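## Task

Set the tray entirely on top of the four grouped risers standing on the table. Neither the tray nor any dish may drop freely by more than a few centimetres. At the end the risers must still be in their original spots and every item the tray carries must sit where it started on the tray. The arm bases are fixed at (metres, heading in degrees counter-clockwise from +x): arm1 x=-0.66 y=-1.55 z=+1.07 heading +92; arm2 x=+0.89 y=-1.27 z=+0.96 heading +179; arm3 x=-1.67 y=-1.25 z=+0.99 heading +0; arm4 x=+0.19 y=-0.75 z=+0.96 heading -89. Finish by opening the grippers and pulling the arms away; the result only counts if it stays put without the robots supporting it.

## Robot and tools

Setup. Four identical i2rt Big YAM arms, named arm1, arm2, arm3 and arm4, are bolted around a table. Each has six revolute joints, a two-finger gripper and a wrist camera (armN_cam_wrist). A fixed room camera, cam_high, looks over the scene. When joints 1 and 6 are zero and the hand is level and aimed forward, the wrist camera rides on top of the hand looking toward the fingertips. Reach is roughly 1.0 m from the joint-1 axis. Loose objects may occasionally get a small nudge from outside.

Frame. One shared world frame: origin on the floor, +z up, metres. The hand point is midway between the fingertips; its z axis runs along the fingers and the fingers close along its y axis. Base positions and headings are given in the task text; headings are degrees counter-clockwise from +x.

execute_actions. Argument actions is a list holding exactly one action object, or empty (empty just returns state and pictures). The action object has one optional entry per arm, keyed arm1..arm4; each holds joints, a dictionary of absolute joint targets by name, not offsets. Every named target is a place to go to, in the arm's own joint space:
- joint1_rad, range -2.879 to 2.879 rad: base yaw, positive counter-clockwise seen from above, 0 points along the base heading.
- joint2_rad, 0 to 3.141 rad: shoulder; 0 has the upper arm pointing back about level, larger values lift it up and then over to the front.
- joint3_rad, 0 to 3.019 rad: elbow; 0 is fully folded, larger opens it.
- joint4_rad, -1.692 to 1.57 rad: hand pitch, positive tips fingers up.
- joint5_rad, -1.57 to 1.57 rad: hand side swing, positive toward the arm's right.
- joint6_rad, -2.094 to 2.094 rad: hand roll, positive clockwise viewed from behind the hand.
- gripper_m, 0 to 0.093 m: fingertip gap.
Done tolerances are ±0.045, 0.14, 0.09, 0.055, 0.03, 0.035 rad and ±0.003 m in that order. All motions in one action start together but finish independently; each joint has its own speed, so the hand can sweep an unexpected path. Omitted joints or arms may keep pushing toward an earlier target. An unknown key or out-of-range value rejects the whole call, and nothing moves. Optional cameras: a list of camera names, or "all"; omitted/null means all, [] means none.

wait(seconds 0 to 10): commands nothing, lets the simulation run, returns the same state and images.
zoom_image(camera, region [x0,y0,x1,y1] in pixels, origin top-left, at most 504x504): enlarges part of that camera's most recent full image.
finished_scene(scene): closes the given scene (1 or 2) irreversibly after the last command has been held, reports success and hands out the next task. Answering without any tool call ends everything.

Reading results. joint_positions gives current joint values. joint_status tells how each joint of the last accepted action ended: reached, off_target (stopped short, may still push), contact_stop or time_out (target dropped, joint holds where it stopped, unless a timed-out joint is still pushing toward a target limited to within 0.375, 0.375, 0.113, 0.225, 0.075, 0.3 rad of its position, which on_its_own will name). "joint command not followed", often with a cause line, means a self/inter-arm collision check refused that arm's joint targets (the gripper part still runs); affected joints read not_followed and may be retried automatically on later actions. on_its_own lists what the arm does without this call's command; "held at" is the held target, not the position. A load-bearing joint that times out sags. Tiny changes from the current position may not move a joint. Joint torques are raw drive outputs per arm joint, with per-unit offset, scale, noise and friction, so treat them as rough. The pictures line lists cameras in image order. Intrinsics: wrist cameras are fisheye 504x504, focal about 395-401 px, centre near (250,252); cam_high is 672x504 with heavy radial distortion, focal 236.19 px.

Motor heat. Holding weight warms motors, even while you are thinking. A MOTOR HOT line appears from 85 °C; at 100 °C the arm goes limp and drops what it carries (OVER-TEMPERATURE FAULT), and unfinished keys read limit_stop_at_motor_heat; resend the targets afterwards. Heat partly carries into the next scene.

Things to avoid. Arms do not stop on contact; they keep pressing and can press hard, so do not drive into the table, tray or risers. Two robots squeezing each other fails the run; the collision check ignores fingers, gripper bodies and wrist cameras and may act late, so keep arms well apart. Nothing may leave the work area or reach the floor. Lower the tray gently without tilting, so dishes stay put and nothing falls more than a few centimetres. Do not shift the risers. If a call reports a stop, the later motion calls in that same reply are skipped. The robots act independently, so if one lags the others keep moving, which matters when several share the tray. Shorter robot motion time is better.

Each tool is called after ">>>" as name(argument=value, ...), one argument or row to a line, values as JSON.

## Session

>>> execute_actions(
  actions=[],
)

Scene clock: 0.00 s.
Joint torques (N m, as the arm reports them, + toward a larger angle): no reading
arm1.joint_positions: joint1_rad=-1.560 joint2_rad=+0.524 joint3_rad=+1.477 joint4_rad=-1.336 joint5_rad=-0.122 joint6_rad=+0.146 gripper_m=+0.094
arm1.joint_status: not commanded
arm1.hand: x=-0.4909 y=-1.5149 z=+1.6731 quat_wxyz=(-0.556, -0.005, -0.826, -0.098) (m; scene frame)
arm2.joint_positions: joint1_rad=+0.106 joint2_rad=+0.521 joint3_rad=+1.344 joint4_rad=-1.241 joint5_rad=+0.081 joint6_rad=-0.192 gripper_m=+0.095
arm2.joint_status: not commanded
arm2.hand: x=+0.6811 y=-1.2713 z=+1.5149 quat_wxyz=(-0.063, +0.833, +0.094, -0.542) (m; scene frame)
arm3.joint_positions: joint1_rad=+0.392 joint2_rad=+0.553 joint3_rad=+1.350 joint4_rad=-1.509 joint5_rad=-0.077 joint6_rad=+0.248 gripper_m=+0.094
arm3.joint_status: not commanded
arm3.hand: x=-1.4996 y=-1.1653 z=+1.4851 quat_wxyz=(-0.379, +0.082, -0.907, -0.165) (m; scene frame)
arm4.joint_positions: joint1_rad=+0.074 joint2_rad=+0.567 joint3_rad=+1.343 joint4_rad=-1.476 joint5_rad=+0.129 joint6_rad=-0.125 gripper_m=+0.095
arm4.joint_status: not commanded
arm4.hand: x=+0.1899 y=-0.9477 z=+1.4570 quat_wxyz=(-0.251, -0.586, -0.690, +0.343) (m; scene frame)
pictures: arm1_cam_wrist, arm2_cam_wrist, arm3_cam_wrist, arm4_cam_wrist, cam_high
Images, in order (width x height): arm1_cam_wrist 504x504, arm2_cam_wrist 504x504, arm3_cam_wrist 504x504, arm4_cam_wrist 504x504, cam_high 672x504.

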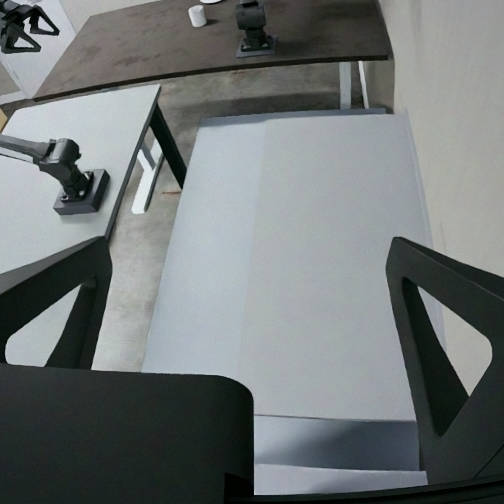

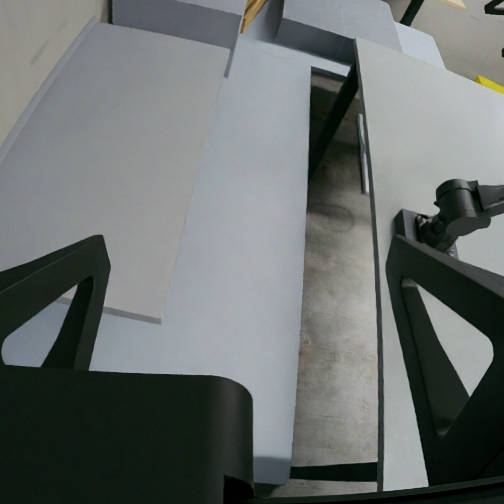

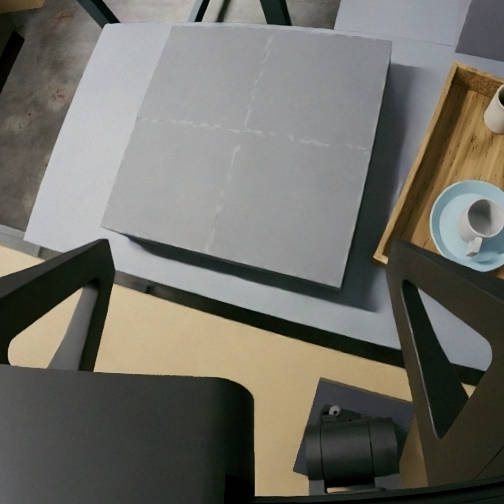

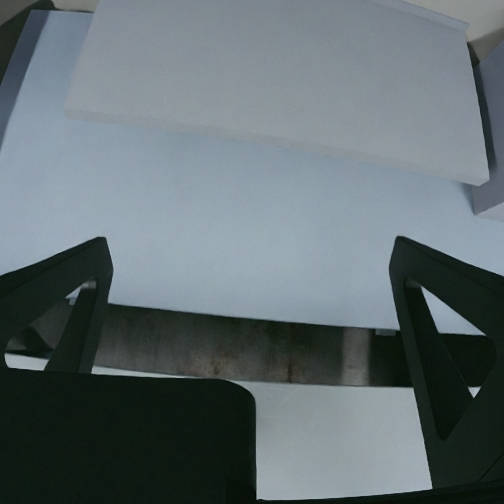

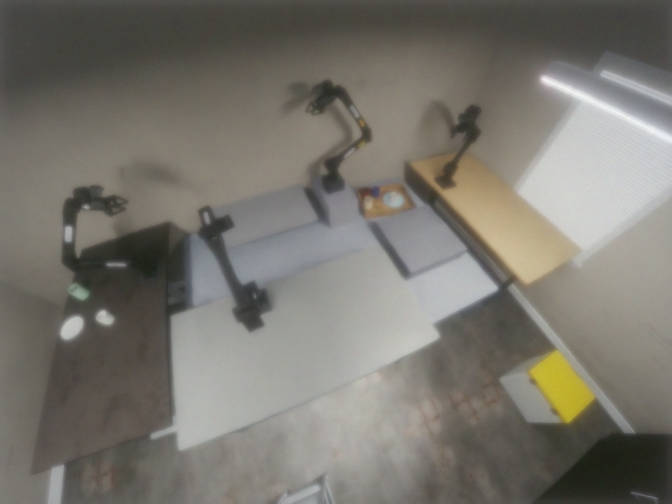

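>>> zoom_image(
  camera="cam_high",
  region=[300, 150, 520, 315],
)

>>> execute_actions(
  actions=[
    {"arm3":{"joints":{"joint1_rad":-0.2,"joint2_rad":1.0,"joint3_rad":1.5,"joint4_rad":-1.6,"joint5_rad":0,"joint6_rad":0}},"arm1":{"joints":{"joint1_rad":-0.3,"joint2_rad":0.8,"joint3_rad":1.0,"joint4_rad":-1.2,"joint5_rad":0,"joint6_rad":0}}},
  ],
  cameras=["arm1_cam_wrist","arm3_cam_wrist","cam_high"],
)

Region (300, 150, 520, 315) of cam_high's 672x504 image, scaled by 2.291, with more detail than that image has; it fills the top 378 rows of this view, and the rest is white.

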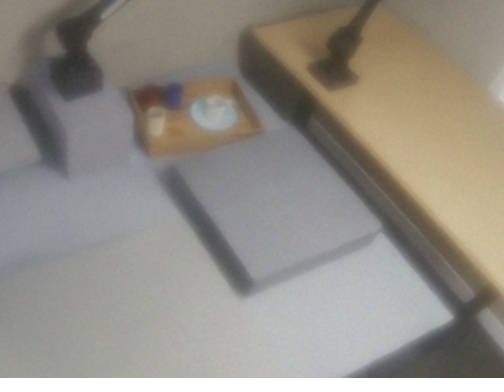

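Scene clock: 3.60 s.
Joint torques (N m, as the arm reports them, + toward a larger angle): arm1=[ 4.67 -7.07 12.12  1.21  0.09 -0.07] | arm2=[ 0.35  2.92  9.54  1.73 -0.08 -0.04] | arm3=[-1.2  -4.35 11.47  0.8   0.07  0.01] | arm4=[-0.78  1.88 10.7   1.98  0.01  0.04]
arm1.joint_positions: joint1_rad=-0.370 joint2_rad=+0.852 joint3_rad=+0.991 joint4_rad=-1.209 joint5_rad=-0.001 joint6_rad=+0.010 gripper_m=+0.094
arm1.joint_status: joint1_rad time_out (moved +1.191 of +1.260); the others done
arm1.on_its_own: joint1_rad reads -0.370 and still pushes toward -0.300 since a time_out
arm1.hand: x=-0.5565 y=-1.2448 z=+1.3675 quat_wxyz=(-0.201, +0.558, -0.793, -0.137) (m; scene frame)
arm2.joint_positions: joint1_rad=+0.106 joint2_rad=+0.521 joint3_rad=+1.344 joint4_rad=-1.241 joint5_rad=+0.081 joint6_rad=-0.192 gripper_m=+0.095
arm2.joint_status: not commanded
arm2.hand: x=+0.6811 y=-1.2713 z=+1.5149 quat_wxyz=(-0.063, +0.833, +0.094, -0.542) (m; scene frame)
arm3.joint_positions: joint1_rad=-0.198 joint2_rad=+0.998 joint3_rad=+1.485 joint4_rad=-1.586 joint5_rad=-0.001 joint6_rad=+0.008 gripper_m=+0.094
arm3.joint_status: all done
arm3.hand: x=-1.3519 y=-1.3125 z=+1.4289 quat_wxyz=(-0.228, -0.099, -0.968, +0.022) (m; scene frame)
arm4.joint_positions: joint1_rad=+0.074 joint2_rad=+0.567 joint3_rad=+1.343 joint4_rad=-1.476 joint5_rad=+0.129 joint6_rad=-0.125 gripper_m=+0.095
arm4.joint_status: not commanded
arm4.hand: x=+0.1899 y=-0.9477 z=+1.4570 quat_wxyz=(-0.251, -0.586, -0.690, +0.343) (m; scene frame)
pictures: arm1_cam_wrist, arm3_cam_wrist, cam_high
Images, in order (width x height): arm1_cam_wrist 504x504, arm3_cam_wrist 504x504, cam_high 672x504.

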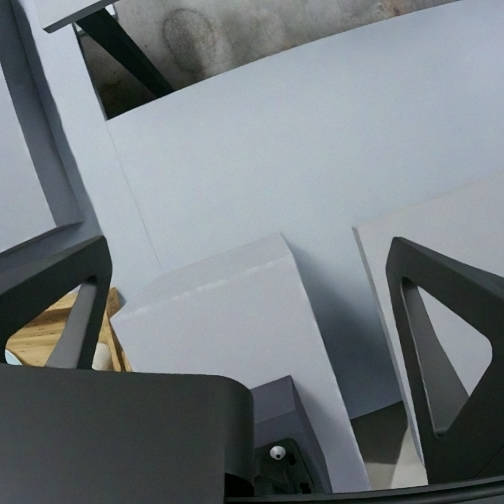

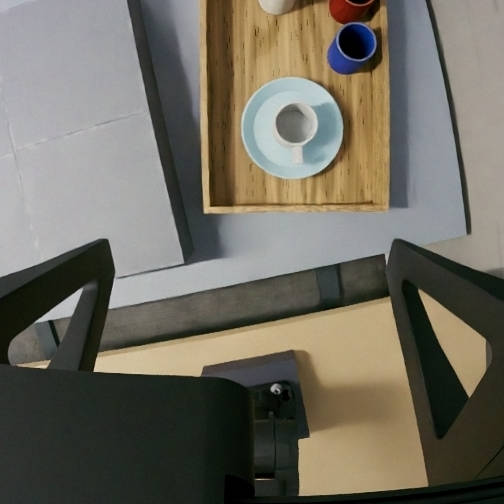

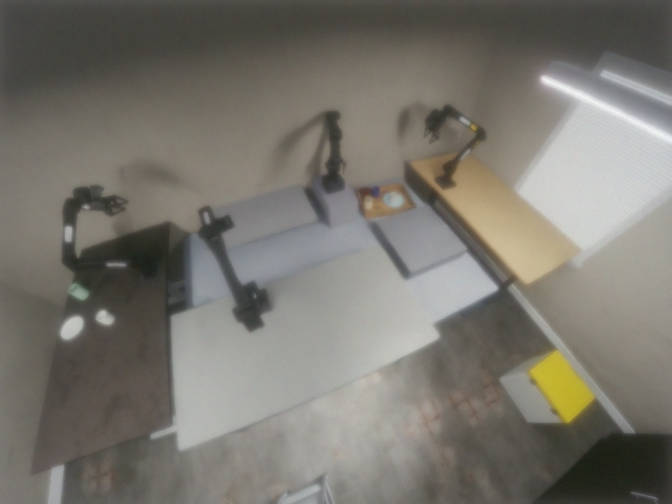

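>>> execute_actions(
  actions=[
    {"arm3":{"joints":{"joint4_rad":-1.1}},"arm1":{"joints":{"joint1_rad":1.2}},"arm2":{"joints":{"joint3_rad":0.8}},"arm4":{"joints":{"joint2_rad":0.1}}},
  ],
  cameras=["arm1_cam_wrist","arm3_cam_wrist"],
)

Scene clock: 5.87 s.
Joint torques (N m, as the arm reports them, + toward a larger angle): arm1=[-0.85 -4.18 12.16  0.99  0.06 -0.06] | arm2=[ 0.37  0.39 10.68  1.14 -0.06 -0.06] | arm3=[-1.16 -5.13 12.1   3.05  0.07  0.01] | arm4=[-0.49  9.29  4.81  2.3  -0.02  0.06]
arm1.joint_positions: joint1_rad=+1.197 joint2_rad=+0.809 joint3_rad=+0.990 joint4_rad=-1.207 joint5_rad=-0.001 joint6_rad=+0.009 gripper_m=+0.094
arm1.joint_status: all done
arm1.hand: x=-0.9575 y=-1.4413 z=+1.3785 quat_wxyz=(-0.039, +0.950, -0.169, -0.260) (m; scene frame)
arm2.joint_positions: joint1_rad=+0.106 joint2_rad=+0.523 joint3_rad=+0.786 joint4_rad=-1.241 joint5_rad=+0.081 joint6_rad=-0.192 gripper_m=+0.095
arm2.joint_status: all done
arm2.hand: x=+0.6587 y=-1.2732 z=+1.2310 quat_wxyz=(-0.054, +0.948, +0.121, -0.289) (m; scene frame)
arm3.joint_positions: joint1_rad=-0.198 joint2_rad=+0.998 joint3_rad=+1.485 joint4_rad=-1.120 joint5_rad=-0.001 joint6_rad=+0.008 gripper_m=+0.094
arm3.joint_status: all done
arm3.hand: x=-1.2662 y=-1.3294 z=+1.5015 quat_wxyz=(-0.445, -0.090, -0.890, +0.042) (m; scene frame)
arm4.joint_positions: joint1_rad=+0.074 joint2_rad=+0.089 joint3_rad=+1.366 joint4_rad=-1.476 joint5_rad=+0.129 joint6_rad=-0.125 gripper_m=+0.095
arm4.joint_status: all done
arm4.hand: x=+0.1709 y=-0.7514 z=+1.5049 quat_wxyz=(-0.404, -0.514, -0.579, +0.488) (m; scene frame)
pictures: arm1_cam_wrist, arm3_cam_wrist
Images, in order (width x height): arm1_cam_wrist 504x504, arm3_cam_wrist 504x504.

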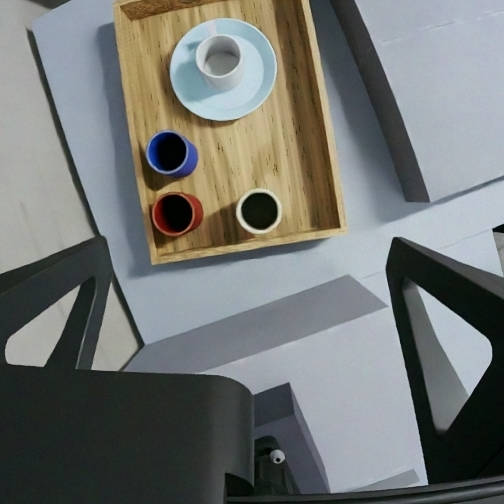

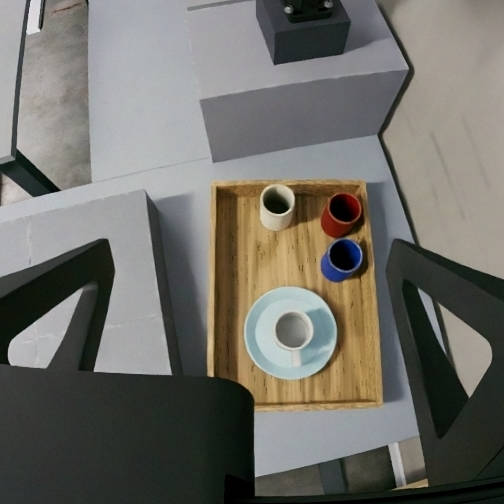

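>>> execute_actions(
  actions=[
    {"arm3":{"joints":{"joint1_rad":-0.478,"joint2_rad":1.266,"joint3_rad":0.736,"joint4_rad":-1.04,"joint6_rad":-1.85,"gripper_m":0.06}},"arm1":{"joints":{"joint1_rad":1.38,"joint2_rad":1.168,"joint3_rad":0.62,"joint4_rad":-1.02,"joint6_rad":1.61,"gripper_m":0.06}}},
  ],
  cameras=["arm1_cam_wrist","arm3_cam_wrist","cam_high"],
)

Scene clock: 10.20 s.
Joint torques (N m, as the arm reports them, + toward a larger angle): arm1=[-1.36 -6.01  9.61  0.31  0.11  0.13] | arm2=[ 0.49  0.69 10.72  1.19 -0.06 -0.05] | arm3=[-0.52 -8.29  8.37  0.3  -0.11 -0.02] | arm4=[-0.66  9.43  4.84  2.32 -0.02  0.04]
arm1.joint_positions: joint1_rad=+1.381 joint2_rad=+1.176 joint3_rad=+0.608 joint4_rad=-1.034 joint5_rad=+0.000 joint6_rad=+1.598 gripper_m=+0.060
arm1.joint_status: all done
arm1.hand: x=-0.9108 y=-1.5091 z=+1.1252 quat_wxyz=(-0.010, +0.639, -0.769, +0.019) (m; scene frame)
arm2.joint_positions: joint1_rad=+0.106 joint2_rad=+0.523 joint3_rad=+0.786 joint4_rad=-1.241 joint5_rad=+0.081 joint6_rad=-0.192 gripper_m=+0.095
arm2.joint_status: not commanded
arm2.hand: x=+0.6587 y=-1.2732 z=+1.2310 quat_wxyz=(-0.054, +0.948, +0.121, -0.289) (m; scene frame)
arm3.joint_positions: joint1_rad=-0.486 joint2_rad=+1.276 joint3_rad=+0.737 joint4_rad=-1.040 joint5_rad=+0.000 joint6_rad=-1.842 gripper_m=+0.060
arm3.joint_status: all done
arm3.hand: x=-1.4046 y=-1.3904 z=+1.0548 quat_wxyz=(+0.005, +0.628, -0.778, -0.007) (m; scene frame)
arm4.joint_positions: joint1_rad=+0.074 joint2_rad=+0.089 joint3_rad=+1.366 joint4_rad=-1.476 joint5_rad=+0.129 joint6_rad=-0.125 gripper_m=+0.095
arm4.joint_status: not commanded
arm4.hand: x=+0.1709 y=-0.7514 z=+1.5049 quat_wxyz=(-0.404, -0.514, -0.579, +0.488) (m; scene frame)
pictures: arm1_cam_wrist, arm3_cam_wrist, cam_high
Images, in order (width x height): arm1_cam_wrist 504x504, arm3_cam_wrist 504x504, cam_high 672x504.

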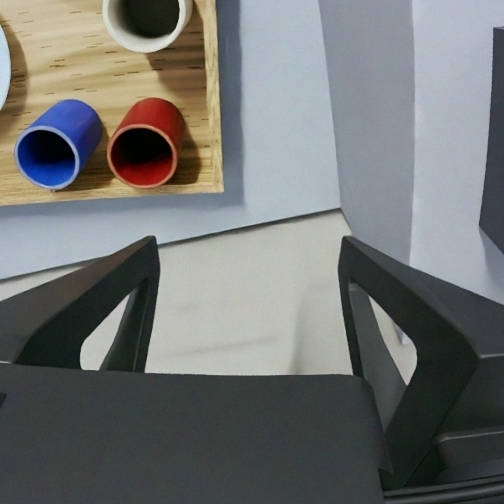

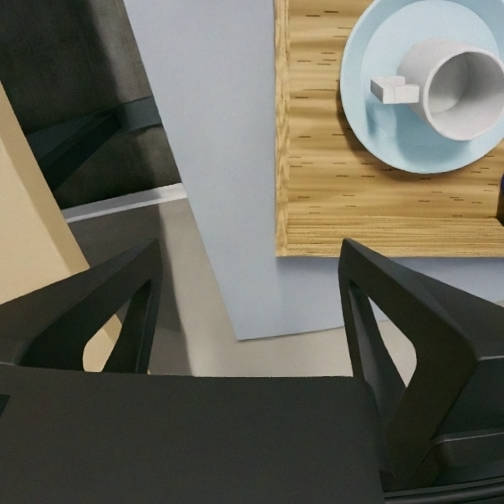

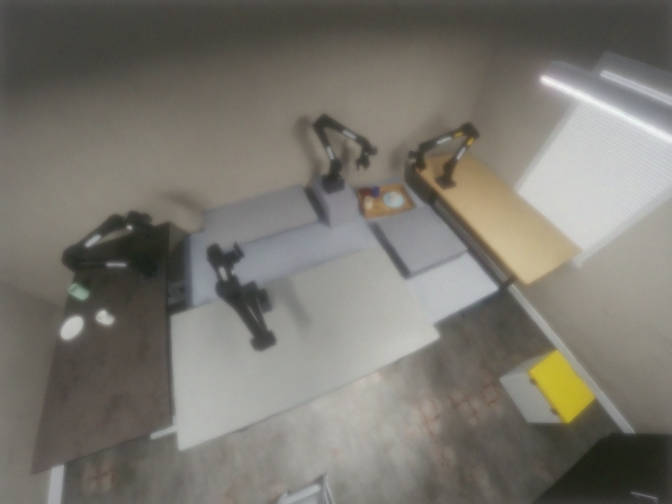

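>>> execute_actions(
  actions=[
    {"arm3":{"joints":{"joint1_rad":-0.459,"joint2_rad":1.585,"joint3_rad":0.674,"joint4_rad":-0.66,"joint6_rad":-1.83,"gripper_m":0.05}},"arm1":{"joints":{"joint1_rad":1.375,"joint2_rad":1.555,"joint3_rad":0.6,"joint4_rad":-0.61,"gripper_m":0.05}}},
  ],
  cameras=["arm1_cam_wrist","arm3_cam_wrist"],
)

Scene clock: 11.77 s.
Joint torques (N m, as the arm reports them, + toward a larger angle): arm1=[-1.37 -7.58  5.48  0.48  0.12  0.14] | arm2=[ 0.17  0.57 10.75  1.24 -0.05 -0.05] | arm3=[-0.46 -9.73  5.81  0.95 -0.12  0.17] | arm4=[-0.43  9.42  4.75  2.25 -0.03  0.06]
arm1.joint_positions: joint1_rad=+1.381 joint2_rad=+1.544 joint3_rad=+0.603 joint4_rad=-0.626 joint5_rad=+0.000 joint6_rad=+1.599 gripper_m=+0.050
arm1.joint_status: all done
arm1.hand: x=-0.9611 y=-1.5022 z=+1.0257 quat_wxyz=(+0.001, +0.639, -0.770, +0.007) (m; scene frame)
arm2.joint_positions: joint1_rad=+0.106 joint2_rad=+0.523 joint3_rad=+0.786 joint4_rad=-1.241 joint5_rad=+0.081 joint6_rad=-0.192 gripper_m=+0.095
arm2.joint_status: not commanded
arm2.hand: x=+0.6587 y=-1.2732 z=+1.2310 quat_wxyz=(-0.054, +0.948, +0.121, -0.289) (m; scene frame)
arm3.joint_positions: joint1_rad=-0.466 joint2_rad=+1.580 joint3_rad=+0.675 joint4_rad=-0.673 joint5_rad=+0.000 joint6_rad=-1.837 gripper_m=+0.050
arm3.joint_status: all done
arm3.hand: x=-1.3809 y=-1.3960 z=+0.9461 quat_wxyz=(+0.005, +0.634, -0.773, -0.007) (m; scene frame)
arm4.joint_positions: joint1_rad=+0.074 joint2_rad=+0.089 joint3_rad=+1.366 joint4_rad=-1.476 joint5_rad=+0.129 joint6_rad=-0.125 gripper_m=+0.095
arm4.joint_status: not commanded
arm4.hand: x=+0.1709 y=-0.7514 z=+1.5049 quat_wxyz=(-0.404, -0.514, -0.579, +0.488) (m; scene frame)
pictures: arm1_cam_wrist, arm3_cam_wrist
Images, in order (width x height): arm1_cam_wrist 504x504, arm3_cam_wrist 504x504.

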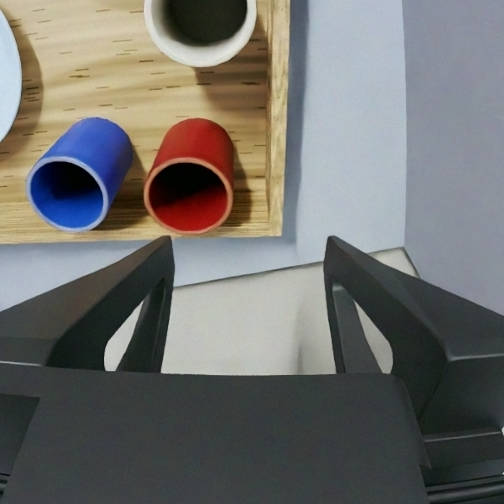

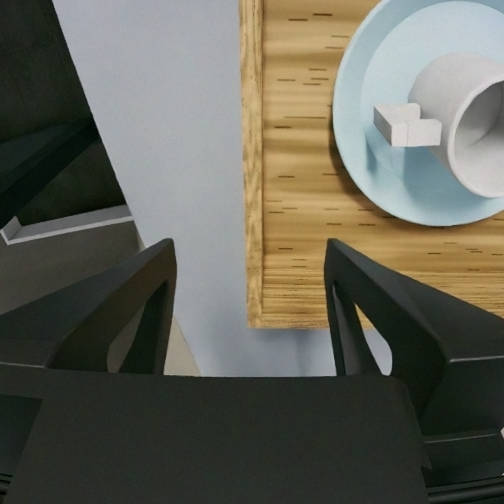

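>>> execute_actions(
  actions=[
    {"arm3":{"joints":{"joint2_rad":1.751,"joint3_rad":0.648,"joint4_rad":-0.455}},"arm1":{"joints":{"joint2_rad":1.85,"joint3_rad":0.53,"joint4_rad":-0.235}}},
  ],
  cameras=["arm1_cam_wrist","arm3_cam_wrist"],
)

Scene clock: 13.33 s.
Joint torques (N m, as the arm reports them, + toward a larger angle): arm1=[-1.95 -8.08  2.51  0.36  0.11  0.15] | arm2=[ 0.26  0.48 10.76  1.2  -0.05 -0.05] | arm3=[ -0.47 -10.64   4.2    0.99  -0.11   0.17] | arm4=[-0.65  9.45  4.92  2.33 -0.02  0.05]
arm1.joint_positions: joint1_rad=+1.381 joint2_rad=+1.839 joint3_rad=+0.531 joint4_rad=-0.251 joint5_rad=+0.000 joint6_rad=+1.599 gripper_m=+0.050
arm1.joint_status: all done
arm1.hand: x=-0.9451 y=-1.5057 z=+0.9326 quat_wxyz=(+0.004, +0.638, -0.770, +0.003) (m; scene frame)
arm2.joint_positions: joint1_rad=+0.106 joint2_rad=+0.523 joint3_rad=+0.786 joint4_rad=-1.241 joint5_rad=+0.081 joint6_rad=-0.192 gripper_m=+0.095
arm2.joint_status: not commanded
arm2.hand: x=+0.6587 y=-1.2732 z=+1.2310 quat_wxyz=(-0.054, +0.948, +0.121, -0.289) (m; scene frame)
arm3.joint_positions: joint1_rad=-0.466 joint2_rad=+1.746 joint3_rad=+0.649 joint4_rad=-0.468 joint5_rad=+0.000 joint6_rad=-1.837 gripper_m=+0.050
arm3.joint_status: all done
arm3.hand: x=-1.3787 y=-1.3973 z=+0.8896 quat_wxyz=(+0.003, +0.634, -0.773, -0.001) (m; scene frame)
arm4.joint_positions: joint1_rad=+0.074 joint2_rad=+0.089 joint3_rad=+1.366 joint4_rad=-1.476 joint5_rad=+0.129 joint6_rad=-0.125 gripper_m=+0.095
arm4.joint_status: not commanded
arm4.hand: x=+0.1709 y=-0.7514 z=+1.5049 quat_wxyz=(-0.404, -0.514, -0.579, +0.488) (m; scene frame)
pictures: arm1_cam_wrist, arm3_cam_wrist
Images, in order (width x height): arm1_cam_wrist 504x504, arm3_cam_wrist 504x504.

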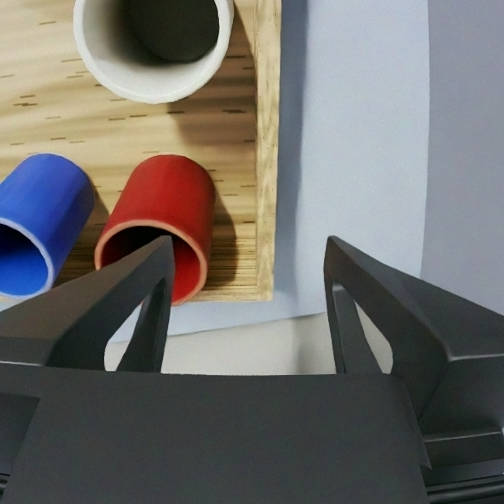

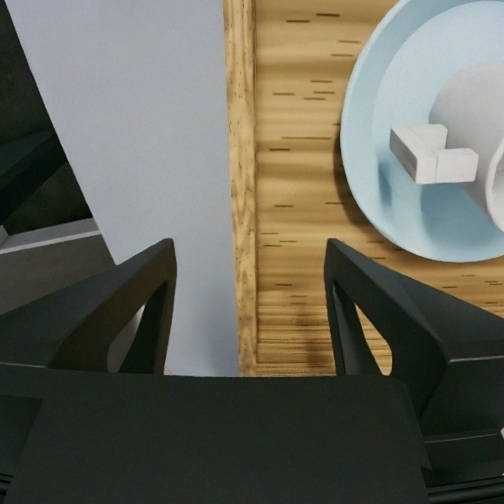

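>>> execute_actions(
  actions=[
    {"arm3":{"joints":{"joint1_rad":-0.645,"joint2_rad":1.975,"joint3_rad":0.705,"joint4_rad":-0.292,"joint6_rad":-2.015}},"arm1":{"joints":{"joint1_rad":1.465,"joint2_rad":2.175,"joint3_rad":0.564,"joint4_rad":0.045,"joint6_rad":1.69,"gripper_m":0.045}}},
  ],
  cameras=["arm1_cam_wrist","arm3_cam_wrist"],
)

Scene clock: 15.00 s.
Joint torques (N m, as the arm reports them, + toward a larger angle): arm1=[-1.25 -9.02 -0.34  0.39  0.14  0.16] | arm2=[ 0.49  0.58 10.69  1.22 -0.06 -0.05] | arm3=[ -0.34 -12.72   2.84   0.95  -0.08   0.04] | arm4=[-0.61  9.51  4.79  2.33 -0.01  0.06]
arm1.joint_positions: joint1_rad=+1.467 joint2_rad=+2.165 joint3_rad=+0.565 joint4_rad=+0.029 joint5_rad=+0.000 joint6_rad=+1.678 gripper_m=+0.045
arm1.joint_status: all done
arm1.hand: x=-0.9358 y=-1.5323 z=+0.8485 quat_wxyz=(+0.000, +0.641, -0.768, +0.008) (m; scene frame)
arm2.joint_positions: joint1_rad=+0.106 joint2_rad=+0.523 joint3_rad=+0.786 joint4_rad=-1.241 joint5_rad=+0.081 joint6_rad=-0.192 gripper_m=+0.095
arm2.joint_status: not commanded
arm2.hand: x=+0.6587 y=-1.2732 z=+1.2310 quat_wxyz=(-0.054, +0.948, +0.121, -0.289) (m; scene frame)
arm3.joint_positions: joint1_rad=-0.654 joint2_rad=+1.969 joint3_rad=+0.703 joint4_rad=-0.305 joint5_rad=+0.000 joint6_rad=-2.007 gripper_m=+0.050
arm3.joint_status: all done
arm3.hand: x=-1.4000 y=-1.4592 z=+0.8270 quat_wxyz=(+0.004, +0.627, -0.779, -0.003) (m; scene frame)
arm4.joint_positions: joint1_rad=+0.074 joint2_rad=+0.089 joint3_rad=+1.366 joint4_rad=-1.476 joint5_rad=+0.129 joint6_rad=-0.125 gripper_m=+0.095
arm4.joint_status: not commanded
arm4.hand: x=+0.1709 y=-0.7514 z=+1.5049 quat_wxyz=(-0.404, -0.514, -0.579, +0.488) (m; scene frame)
pictures: arm1_cam_wrist, arm3_cam_wrist
Images, in order (width x height): arm1_cam_wrist 504x504, arm3_cam_wrist 504x504.

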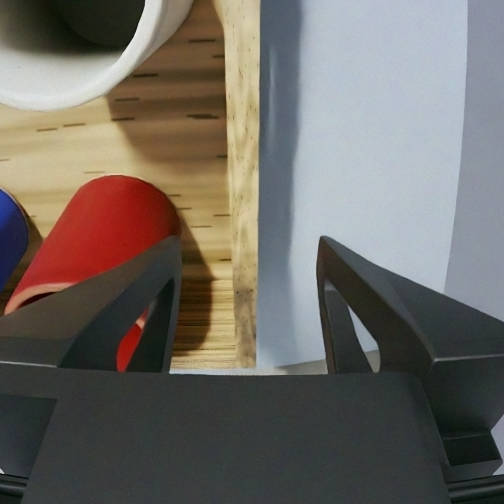

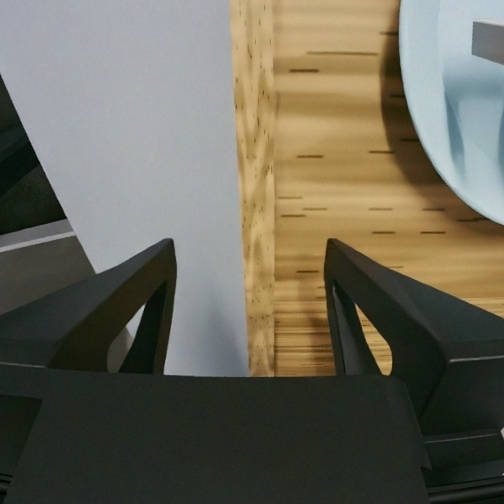

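>>> execute_actions(
  actions=[
    {"arm3":{"joints":{"joint1_rad":-0.645,"joint2_rad":2.15,"joint3_rad":0.742,"joint4_rad":-0.15,"gripper_m":0.04}},"arm1":{"joints":{"joint2_rad":2.33,"joint3_rad":0.615,"joint4_rad":0.155,"gripper_m":0.034}}},
  ],
  cameras=["arm1_cam_wrist","arm3_cam_wrist"],
)

Scene clock: 18.20 s.
Joint torques (N m, as the arm reports them, + toward a larger angle): arm1=[-1.16 -9.39 -1.39  0.43  0.12  0.13] | arm2=[ 0.37  0.6  10.71  1.23 -0.05 -0.05] | arm3=[-0.43 -3.37  3.17  3.38 -0.19  0.03] | arm4=[-0.88  9.59  4.74  2.29 -0.01  0.03]
arm1.joint_positions: joint1_rad=+1.467 joint2_rad=+2.319 joint3_rad=+0.618 joint4_rad=+0.141 joint5_rad=+0.000 joint6_rad=+1.679 gripper_m=+0.034
arm1.joint_status: all done
arm1.hand: x=-0.9385 y=-1.5325 z=+0.8072 quat_wxyz=(+0.004, +0.641, -0.768, +0.004) (m; scene frame)
arm2.joint_positions: joint1_rad=+0.106 joint2_rad=+0.523 joint3_rad=+0.786 joint4_rad=-1.241 joint5_rad=+0.081 joint6_rad=-0.192 gripper_m=+0.095
arm2.joint_status: not commanded
arm2.hand: x=+0.6587 y=-1.2732 z=+1.2310 quat_wxyz=(-0.054, +0.948, +0.121, -0.289) (m; scene frame)
arm3.joint_positions: joint1_rad=-0.653 joint2_rad=+2.031 joint3_rad=+0.734 joint4_rad=-0.212 joint5_rad=+0.002 joint6_rad=-2.007 gripper_m=+0.040
arm3.joint_status: joint4_rad time_out (moved +0.093 of +0.155); the others done
arm3.on_its_own: joint4_rad reads -0.212 and still pushes toward -0.150 since a time_out
arm3.hand: x=-1.3814 y=-1.4734 z=+0.8104 quat_wxyz=(-0.003, +0.627, -0.778, +0.027) (m; scene frame)
arm4.joint_positions: joint1_rad=+0.074 joint2_rad=+0.089 joint3_rad=+1.366 joint4_rad=-1.476 joint5_rad=+0.129 joint6_rad=-0.125 gripper_m=+0.095
arm4.joint_status: not commanded
arm4.hand: x=+0.1709 y=-0.7514 z=+1.5049 quat_wxyz=(-0.404, -0.514, -0.579, +0.488) (m; scene frame)
pictures: arm1_cam_wrist, arm3_cam_wrist
Images, in order (width x height): arm1_cam_wrist 504x504, arm3_cam_wrist 504x504.

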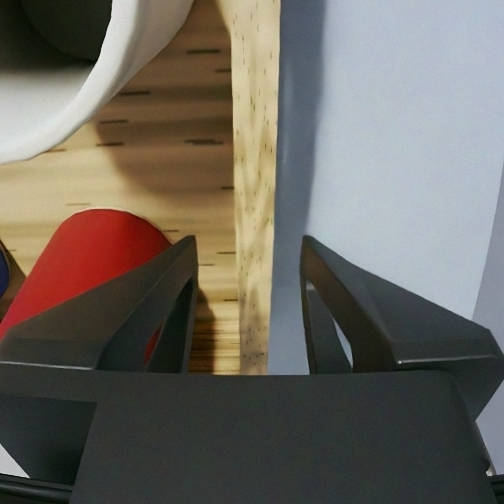

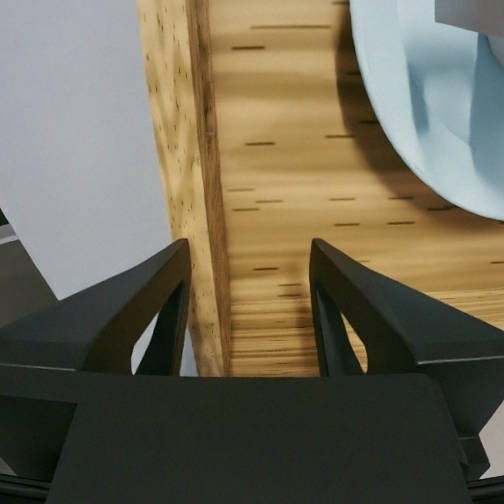

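>>> execute_actions(
  actions=[
    {"arm3":{"joints":{"joint2_rad":1.96,"joint3_rad":0.70,"joint4_rad":-0.315,"gripper_m":0.04}}},
  ],
  cameras=[],
)

>>> execute_actions(
  actions=[
    {"arm3":{"joints":{"joint2_rad":2.06,"joint3_rad":0.72,"joint4_rad":-0.235,"gripper_m":0.06}},"arm1":{"joints":{"joint2_rad":2.39,"joint3_rad":0.635,"joint4_rad":0.185}}},
  ],
  cameras=["arm1_cam_wrist","arm3_cam_wrist"],
)

Scene clock: 19.33 s.
Joint torques (N m, as the arm reports them, + toward a larger angle): arm1=[-0.95 -9.84 -1.4   0.43  0.08  0.15] | arm2=[ 0.52  0.6  10.73  1.17 -0.07 -0.05] | arm3=[ -0.62 -13.58   3.09  -0.15  -0.18   0.03] | arm4=[-0.7   9.49  4.82  2.3   0.01  0.03]
arm1.joint_positions: joint1_rad=+1.467 joint2_rad=+2.319 joint3_rad=+0.618 joint4_rad=+0.141 joint5_rad=+0.000 joint6_rad=+1.679 gripper_m=+0.034
arm1.joint_status: not commanded
arm1.hand: x=-0.9385 y=-1.5325 z=+0.8072 quat_wxyz=(+0.004, +0.641, -0.768, +0.004) (m; scene frame)
arm2.joint_positions: joint1_rad=+0.106 joint2_rad=+0.523 joint3_rad=+0.786 joint4_rad=-1.241 joint5_rad=+0.081 joint6_rad=-0.192 gripper_m=+0.095
arm2.joint_status: not commanded
arm2.hand: x=+0.6587 y=-1.2732 z=+1.2310 quat_wxyz=(-0.054, +0.948, +0.121, -0.289) (m; scene frame)
arm3.joint_positions: joint1_rad=-0.653 joint2_rad=+1.964 joint3_rad=+0.694 joint4_rad=-0.303 joint5_rad=+0.002 joint6_rad=-2.008 gripper_m=+0.040
arm3.joint_status: all done
arm3.hand: x=-1.4027 y=-1.4571 z=+0.8276 quat_wxyz=(+0.005, +0.628, -0.778, -0.004) (m; scene frame)
arm4.joint_positions: joint1_rad=+0.074 joint2_rad=+0.089 joint3_rad=+1.366 joint4_rad=-1.476 joint5_rad=+0.129 joint6_rad=-0.125 gripper_m=+0.095
arm4.joint_status: not commanded
arm4.hand: x=+0.1709 y=-0.7514 z=+1.5049 quat_wxyz=(-0.404, -0.514, -0.579, +0.488) (m; scene frame)
pictures: none
No camera images: the call's "cameras" was empty. Leave "cameras" out to get every camera's image.

Scene clock: 20.10 s.
Joint torques (N m, as the arm reports them, + toward a larger angle): arm1=[-1.13 -9.49 -1.46  0.34  0.13  0.14] | arm2=[ 0.28  0.68 10.69  1.24 -0.07 -0.05] | arm3=[ -0.37 -11.9    2.52   0.88  -0.18   0.02] | arm4=[-0.6   9.32  4.69  2.29  0.01  0.03]
arm1.joint_positions: joint1_rad=+1.467 joint2_rad=+2.370 joint3_rad=+0.634 joint4_rad=+0.171 joint5_rad=+0.000 joint6_rad=+1.679 gripper_m=+0.034
arm1.joint_status: all done
arm1.hand: x=-0.9358 y=-1.5329 z=+0.7931 quat_wxyz=(+0.002, +0.641, -0.768, +0.006) (m; scene frame)
arm2.joint_positions: joint1_rad=+0.106 joint2_rad=+0.523 joint3_rad=+0.786 joint4_rad=-1.241 joint5_rad=+0.081 joint6_rad=-0.192 gripper_m=+0.095
arm2.joint_status: not commanded
arm2.hand: x=+0.6587 y=-1.2732 z=+1.2310 quat_wxyz=(-0.054, +0.948, +0.121, -0.289) (m; scene frame)
arm3.joint_positions: joint1_rad=-0.653 joint2_rad=+2.045 joint3_rad=+0.713 joint4_rad=-0.247 joint5_rad=+0.002 joint6_rad=-2.008 gripper_m=+0.060
arm3.joint_status: all done
arm3.hand: x=-1.4022 y=-1.4577 z=+0.8035 quat_wxyz=(+0.006, +0.628, -0.778, -0.007) (m; scene frame)
arm4.joint_positions: joint1_rad=+0.074 joint2_rad=+0.089 joint3_rad=+1.366 joint4_rad=-1.476 joint5_rad=+0.129 joint6_rad=-0.125 gripper_m=+0.095
arm4.joint_status: not commanded
arm4.hand: x=+0.1709 y=-0.7514 z=+1.5049 quat_wxyz=(-0.404, -0.514, -0.579, +0.488) (m; scene frame)
pictures: arm1_cam_wrist, arm3_cam_wrist
Images, in order (width x height): arm1_cam_wrist 504x504, arm3_cam_wrist 504x504.

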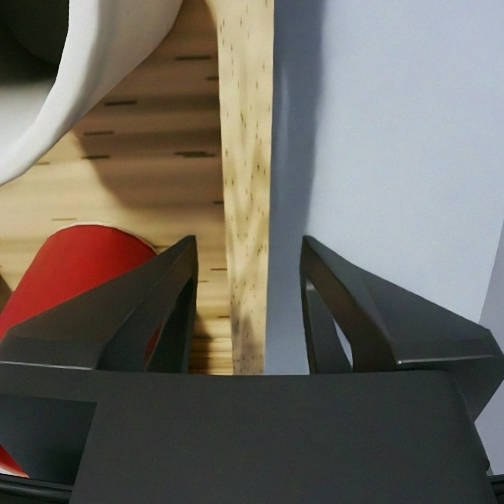

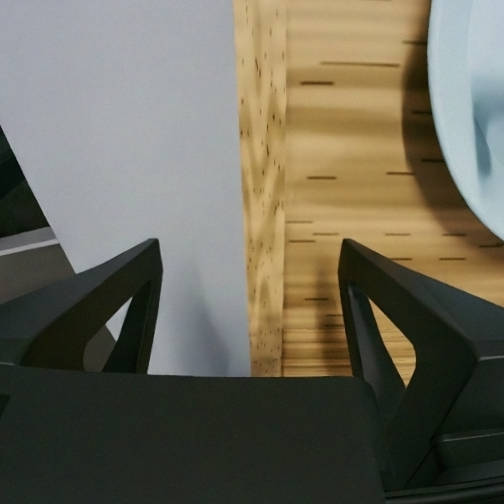

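>>> execute_actions(
  actions=[
    {"arm3":{"joints":{"joint2_rad":2.16,"joint3_rad":0.745,"joint4_rad":-0.155}},"arm1":{"joints":{"joint2_rad":2.46,"joint3_rad":0.665,"joint4_rad":0.222}}},
  ],
  cameras=["arm1_cam_wrist","arm3_cam_wrist"],
)

Scene clock: 21.03 s.
Joint torques (N m, as the arm reports them, + toward a larger angle): arm1=[-1.15 -9.49 -2.04  0.26  0.1   0.12] | arm2=[ 0.59  0.56 10.74  1.19 -0.06 -0.05] | arm3=[ -0.55 -11.74   1.44   0.9   -0.19   0.02] | arm4=[-0.45  9.37  4.84  2.27 -0.03  0.05]
arm1.joint_positions: joint1_rad=+1.467 joint2_rad=+2.442 joint3_rad=+0.666 joint4_rad=+0.209 joint5_rad=+0.000 joint6_rad=+1.679 gripper_m=+0.034
arm1.joint_status: all done
arm1.hand: x=-0.9349 y=-1.5332 z=+0.7725 quat_wxyz=(+0.002, +0.641, -0.768, +0.006) (m; scene frame)
arm2.joint_positions: joint1_rad=+0.106 joint2_rad=+0.523 joint3_rad=+0.786 joint4_rad=-1.241 joint5_rad=+0.081 joint6_rad=-0.192 gripper_m=+0.095
arm2.joint_status: not commanded
arm2.hand: x=+0.6587 y=-1.2732 z=+1.2310 quat_wxyz=(-0.054, +0.948, +0.121, -0.289) (m; scene frame)
arm3.joint_positions: joint1_rad=-0.653 joint2_rad=+2.146 joint3_rad=+0.743 joint4_rad=-0.167 joint5_rad=+0.002 joint6_rad=-2.008 gripper_m=+0.060
arm3.joint_status: all done
arm3.hand: x=-1.3980 y=-1.4611 z=+0.7729 quat_wxyz=(+0.005, +0.628, -0.778, -0.002) (m; scene frame)
arm4.joint_positions: joint1_rad=+0.074 joint2_rad=+0.089 joint3_rad=+1.366 joint4_rad=-1.476 joint5_rad=+0.129 joint6_rad=-0.125 gripper_m=+0.095
arm4.joint_status: not commanded
arm4.hand: x=+0.1709 y=-0.7514 z=+1.5049 quat_wxyz=(-0.404, -0.514, -0.579, +0.488) (m; scene frame)
pictures: arm1_cam_wrist, arm3_cam_wrist
Images, in order (width x height): arm1_cam_wrist 504x504, arm3_cam_wrist 504x504.

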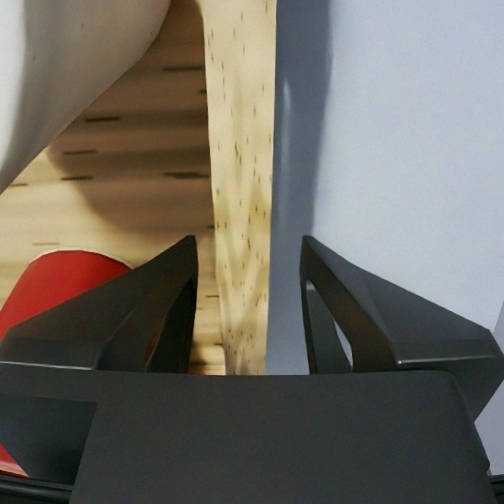

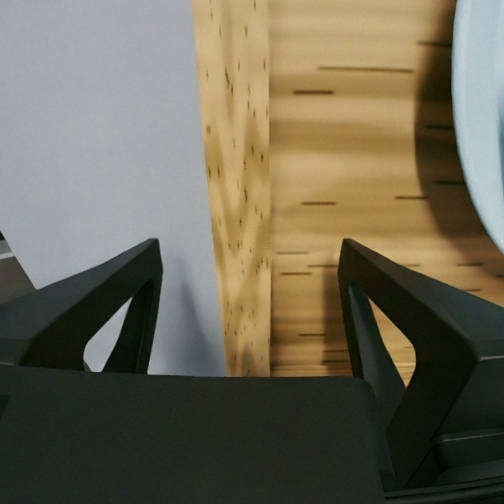

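>>> execute_actions(
  actions=[
    {"arm3":{"joints":{"gripper_m":0.0}},"arm1":{"joints":{"gripper_m":0.0}}},
  ],
  cameras=["arm1_cam_wrist","arm3_cam_wrist","cam_high"],
)

Scene clock: 21.77 s.
Joint torques (N m, as the arm reports them, + toward a larger angle): arm1=[-1.07 -9.47 -2.13  0.27  0.11  0.16] | arm2=[ 0.39  0.54 10.68  1.18 -0.05 -0.05] | arm3=[ -0.45 -12.56   1.58   0.72  -0.19   0.3 ] | arm4=[-0.5   9.41  4.83  2.17 -0.03  0.04]
arm1.joint_positions: joint1_rad=+1.467 joint2_rad=+2.442 joint3_rad=+0.668 joint4_rad=+0.214 joint5_rad=+0.000 joint6_rad=+1.679 gripper_m=+0.011
arm1.joint_status: gripper_m off_target (ended at +0.011, target +0.000)
arm1.hand: x=-0.9371 y=-1.5330 z=+0.7724 quat_wxyz=(+0.004, +0.641, -0.768, +0.004) (m; scene frame)
arm2.joint_positions: joint1_rad=+0.106 joint2_rad=+0.523 joint3_rad=+0.786 joint4_rad=-1.241 joint5_rad=+0.081 joint6_rad=-0.192 gripper_m=+0.095
arm2.joint_status: not commanded
arm2.hand: x=+0.6587 y=-1.2732 z=+1.2310 quat_wxyz=(-0.054, +0.948, +0.121, -0.289) (m; scene frame)
arm3.joint_positions: joint1_rad=-0.653 joint2_rad=+2.146 joint3_rad=+0.741 joint4_rad=-0.163 joint5_rad=+0.002 joint6_rad=-2.033 gripper_m=+0.012
arm3.joint_status: gripper_m off_target (ended at +0.012, target +0.000)
arm3.hand: x=-1.3982 y=-1.4609 z=+0.7727 quat_wxyz=(+0.004, +0.637, -0.770, -0.002) (m; scene frame)
arm4.joint_positions: joint1_rad=+0.074 joint2_rad=+0.089 joint3_rad=+1.366 joint4_rad=-1.476 joint5_rad=+0.129 joint6_rad=-0.125 gripper_m=+0.095
arm4.joint_status: not commanded
arm4.hand: x=+0.1709 y=-0.7514 z=+1.5049 quat_wxyz=(-0.404, -0.514, -0.579, +0.488) (m; scene frame)
pictures: arm1_cam_wrist, arm3_cam_wrist, cam_high
Images, in order (width x height): arm1_cam_wrist 504x504, arm3_cam_wrist 504x504, cam_high 672x504.

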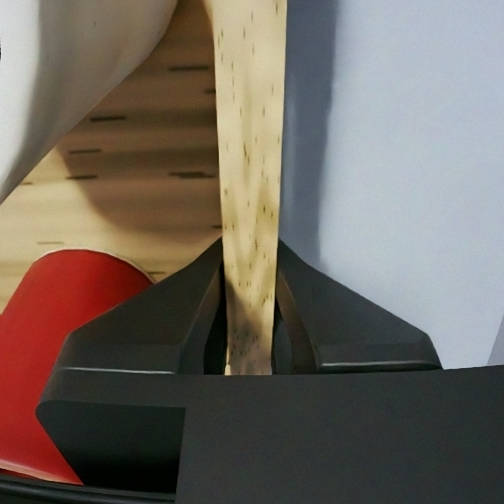

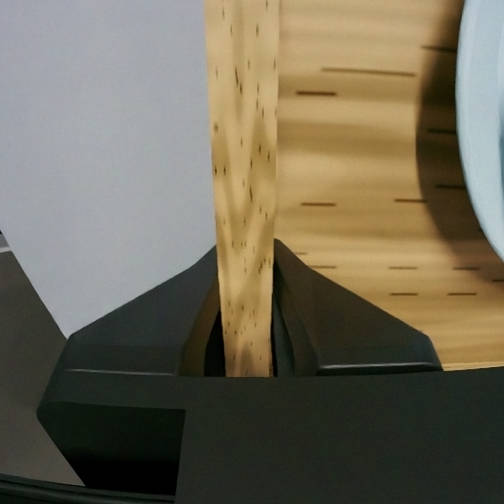

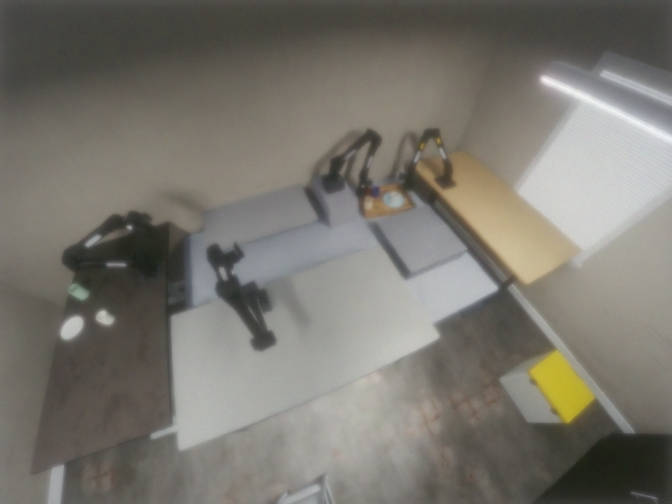

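>>> execute_actions(
  actions=[
    {"arm3":{"joints":{"joint2_rad":1.998,"joint3_rad":0.712,"joint4_rad":-0.29,"joint6_rad":-2.04}},"arm1":{"joints":{"joint2_rad":2.263,"joint3_rad":0.599,"joint4_rad":0.09}}},
  ],
  cameras=["arm1_cam_wrist","cam_high"],
)

Scene clock: 23.30 s.
Joint torques (N m, as the arm reports them, + toward a larger angle): arm1=[ -1.27 -14.97  -4.02  -1.41   0.5    0.12] | arm2=[ 0.29  0.59 10.7   1.21 -0.05 -0.05] | arm3=[ -0.33 -16.72   1.87  -1.71  -0.37   0.01] | arm4=[-0.89  9.54  4.76  2.31  0.01  0.04]
arm1.joint_positions: joint1_rad=+1.467 joint2_rad=+2.326 joint3_rad=+0.629 joint4_rad=+0.125 joint5_rad=-0.009 joint6_rad=+1.679 gripper_m=+0.011
arm1.joint_status: all done
arm1.hand: x=-0.9391 y=-1.5340 z=+0.8047 quat_wxyz=(+0.003, +0.641, -0.768, +0.011) (m; scene frame)
arm2.joint_positions: joint1_rad=+0.106 joint2_rad=+0.523 joint3_rad=+0.786 joint4_rad=-1.241 joint5_rad=+0.081 joint6_rad=-0.192 gripper_m=+0.095
arm2.joint_status: not commanded
arm2.hand: x=+0.6587 y=-1.2732 z=+1.2310 quat_wxyz=(-0.054, +0.948, +0.121, -0.289) (m; scene frame)
arm3.joint_positions: joint1_rad=-0.651 joint2_rad=+2.041 joint3_rad=+0.713 joint4_rad=-0.246 joint5_rad=+0.006 joint6_rad=-2.032 gripper_m=+0.012
arm3.joint_status: all done
arm3.hand: x=-1.4006 y=-1.4585 z=+0.8048 quat_wxyz=(+0.007, +0.638, -0.770, -0.004) (m; scene frame)
arm4.joint_positions: joint1_rad=+0.074 joint2_rad=+0.089 joint3_rad=+1.366 joint4_rad=-1.476 joint5_rad=+0.129 joint6_rad=-0.125 gripper_m=+0.095
arm4.joint_status: not commanded
arm4.hand: x=+0.1709 y=-0.7514 z=+1.5049 quat_wxyz=(-0.404, -0.514, -0.579, +0.488) (m; scene frame)
pictures: arm1_cam_wrist, cam_high
Images, in order (width x height): arm1_cam_wrist 504x504, cam_high 672x504.

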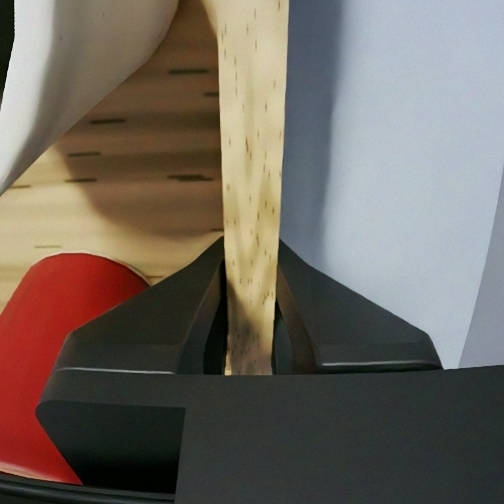

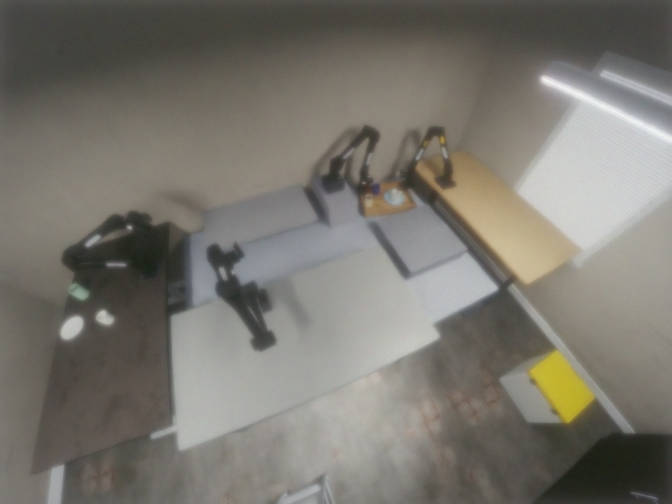

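>>> execute_actions(
  actions=[
    {"arm3":{"joints":{"joint2_rad":1.825,"joint3_rad":0.70,"joint4_rad":-0.445}},"arm1":{"joints":{"joint2_rad":2.05,"joint3_rad":0.535,"joint4_rad":-0.05}}},
  ],
  cameras=["arm1_cam_wrist"],
)

Scene clock: 24.43 s.
Joint torques (N m, as the arm reports them, + toward a larger angle): arm1=[ -0.95 -13.43  -0.83  -1.3    0.54   0.13] | arm2=[ 0.27  0.59 10.75  1.24 -0.05 -0.05] | arm3=[ -0.88 -15.33   3.77  -1.61  -0.33   0.04] | arm4=[-0.54  9.14  4.77  2.27 -0.02  0.06]
arm1.joint_positions: joint1_rad=+1.467 joint2_rad=+2.102 joint3_rad=+0.546 joint4_rad=-0.017 joint5_rad=-0.009 joint6_rad=+1.678 gripper_m=+0.011
arm1.joint_status: all done
arm1.hand: x=-0.9347 y=-1.5337 z=+0.8648 quat_wxyz=(+0.003, +0.641, -0.767, +0.012) (m; scene frame)
arm2.joint_positions: joint1_rad=+0.106 joint2_rad=+0.523 joint3_rad=+0.786 joint4_rad=-1.241 joint5_rad=+0.081 joint6_rad=-0.192 gripper_m=+0.095
arm2.joint_status: not commanded
arm2.hand: x=+0.6587 y=-1.2732 z=+1.2310 quat_wxyz=(-0.054, +0.948, +0.121, -0.289) (m; scene frame)
arm3.joint_positions: joint1_rad=-0.651 joint2_rad=+1.858 joint3_rad=+0.698 joint4_rad=-0.404 joint5_rad=+0.005 joint6_rad=-2.035 gripper_m=+0.012
arm3.joint_status: all done
arm3.hand: x=-1.3971 y=-1.4605 z=+0.8623 quat_wxyz=(+0.005, +0.639, -0.769, +0.001) (m; scene frame)
arm4.joint_positions: joint1_rad=+0.074 joint2_rad=+0.089 joint3_rad=+1.366 joint4_rad=-1.476 joint5_rad=+0.129 joint6_rad=-0.125 gripper_m=+0.095
arm4.joint_status: not commanded
arm4.hand: x=+0.1709 y=-0.7514 z=+1.5049 quat_wxyz=(-0.404, -0.514, -0.579, +0.488) (m; scene frame)
pictures: arm1_cam_wrist
Images, in order (width x height): arm1_cam_wrist 504x504.

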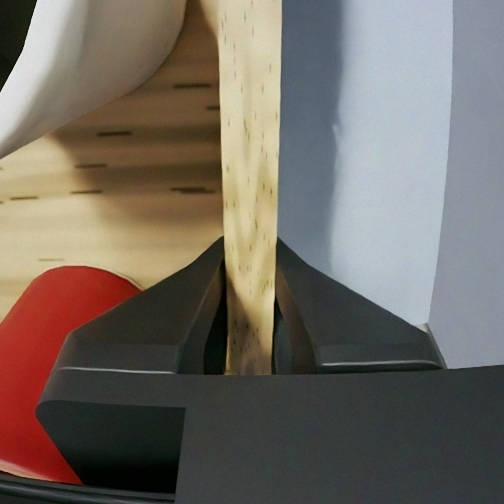

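>>> execute_actions(
  actions=[
    {"arm3":{"joints":{"joint2_rad":1.657,"joint3_rad":0.725,"joint4_rad":-0.634}},"arm1":{"joints":{"joint2_rad":1.825,"joint3_rad":0.505,"joint4_rad":-0.247}}},
  ],
  cameras=["arm1_cam_wrist","arm3_cam_wrist","cam_high"],
)

>>> zoom_image(
  camera="cam_high",
  region=[300, 130, 500, 280],
)

Scene clock: 25.53 s.
Joint torques (N m, as the arm reports them, + toward a larger angle): arm1=[ -0.73 -11.94   1.81  -1.53   0.34   0.17] | arm2=[ 0.44  0.64 10.68  1.2  -0.06 -0.05] | arm3=[ -0.71 -13.91   6.88  -1.97  -0.22   0.08] | arm4=[-0.65  9.43  4.75  2.26 -0.03  0.04]
arm1.joint_positions: joint1_rad=+1.467 joint2_rad=+1.875 joint3_rad=+0.508 joint4_rad=-0.208 joint5_rad=-0.005 joint6_rad=+1.677 gripper_m=+0.011
arm1.joint_status: all done
arm1.hand: x=-0.9343 y=-1.5323 z=+0.9216 quat_wxyz=(+0.000, +0.641, -0.767, +0.011) (m; scene frame)
arm2.joint_positions: joint1_rad=+0.106 joint2_rad=+0.523 joint3_rad=+0.786 joint4_rad=-1.241 joint5_rad=+0.081 joint6_rad=-0.192 gripper_m=+0.095
arm2.joint_status: not commanded
arm2.hand: x=+0.6587 y=-1.2732 z=+1.2310 quat_wxyz=(-0.054, +0.948, +0.121, -0.289) (m; scene frame)
arm3.joint_positions: joint1_rad=-0.651 joint2_rad=+1.686 joint3_rad=+0.706 joint4_rad=-0.586 joint5_rad=+0.003 joint6_rad=-2.035 gripper_m=+0.012
arm3.joint_status: all done
arm3.hand: x=-1.3978 y=-1.4592 z=+0.9198 quat_wxyz=(+0.004, +0.639, -0.769, +0.000) (m; scene frame)
arm4.joint_positions: joint1_rad=+0.074 joint2_rad=+0.089 joint3_rad=+1.366 joint4_rad=-1.476 joint5_rad=+0.129 joint6_rad=-0.125 gripper_m=+0.095
arm4.joint_status: not commanded
arm4.hand: x=+0.1709 y=-0.7514 z=+1.5049 quat_wxyz=(-0.404, -0.514, -0.579, +0.488) (m; scene frame)
pictures: arm1_cam_wrist, arm3_cam_wrist, cam_high
Images, in order (width x height): arm1_cam_wrist 504x504, arm3_cam_wrist 504x504, cam_high 672x504.

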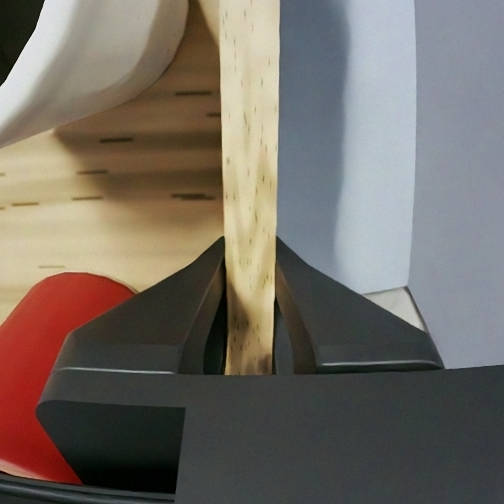

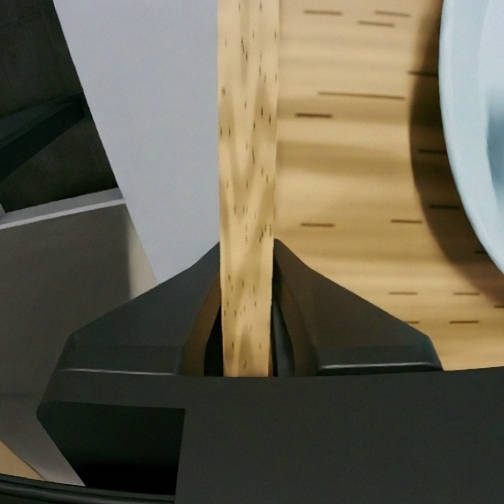

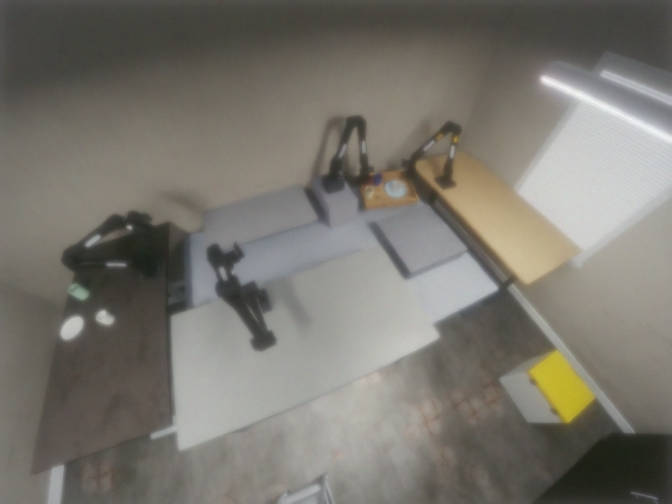

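Region (300, 130, 500, 280) of cam_high's 672x504 image, scaled by 2.520, with more detail than that image has; it fills the top 378 rows of this view, and the rest is white.

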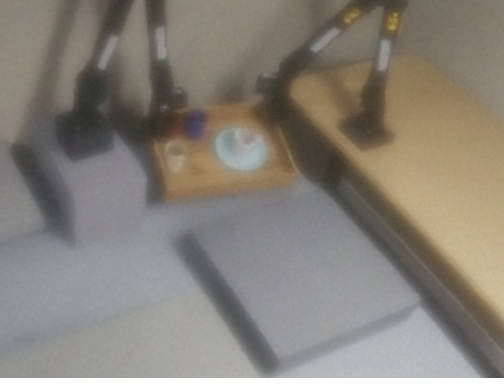

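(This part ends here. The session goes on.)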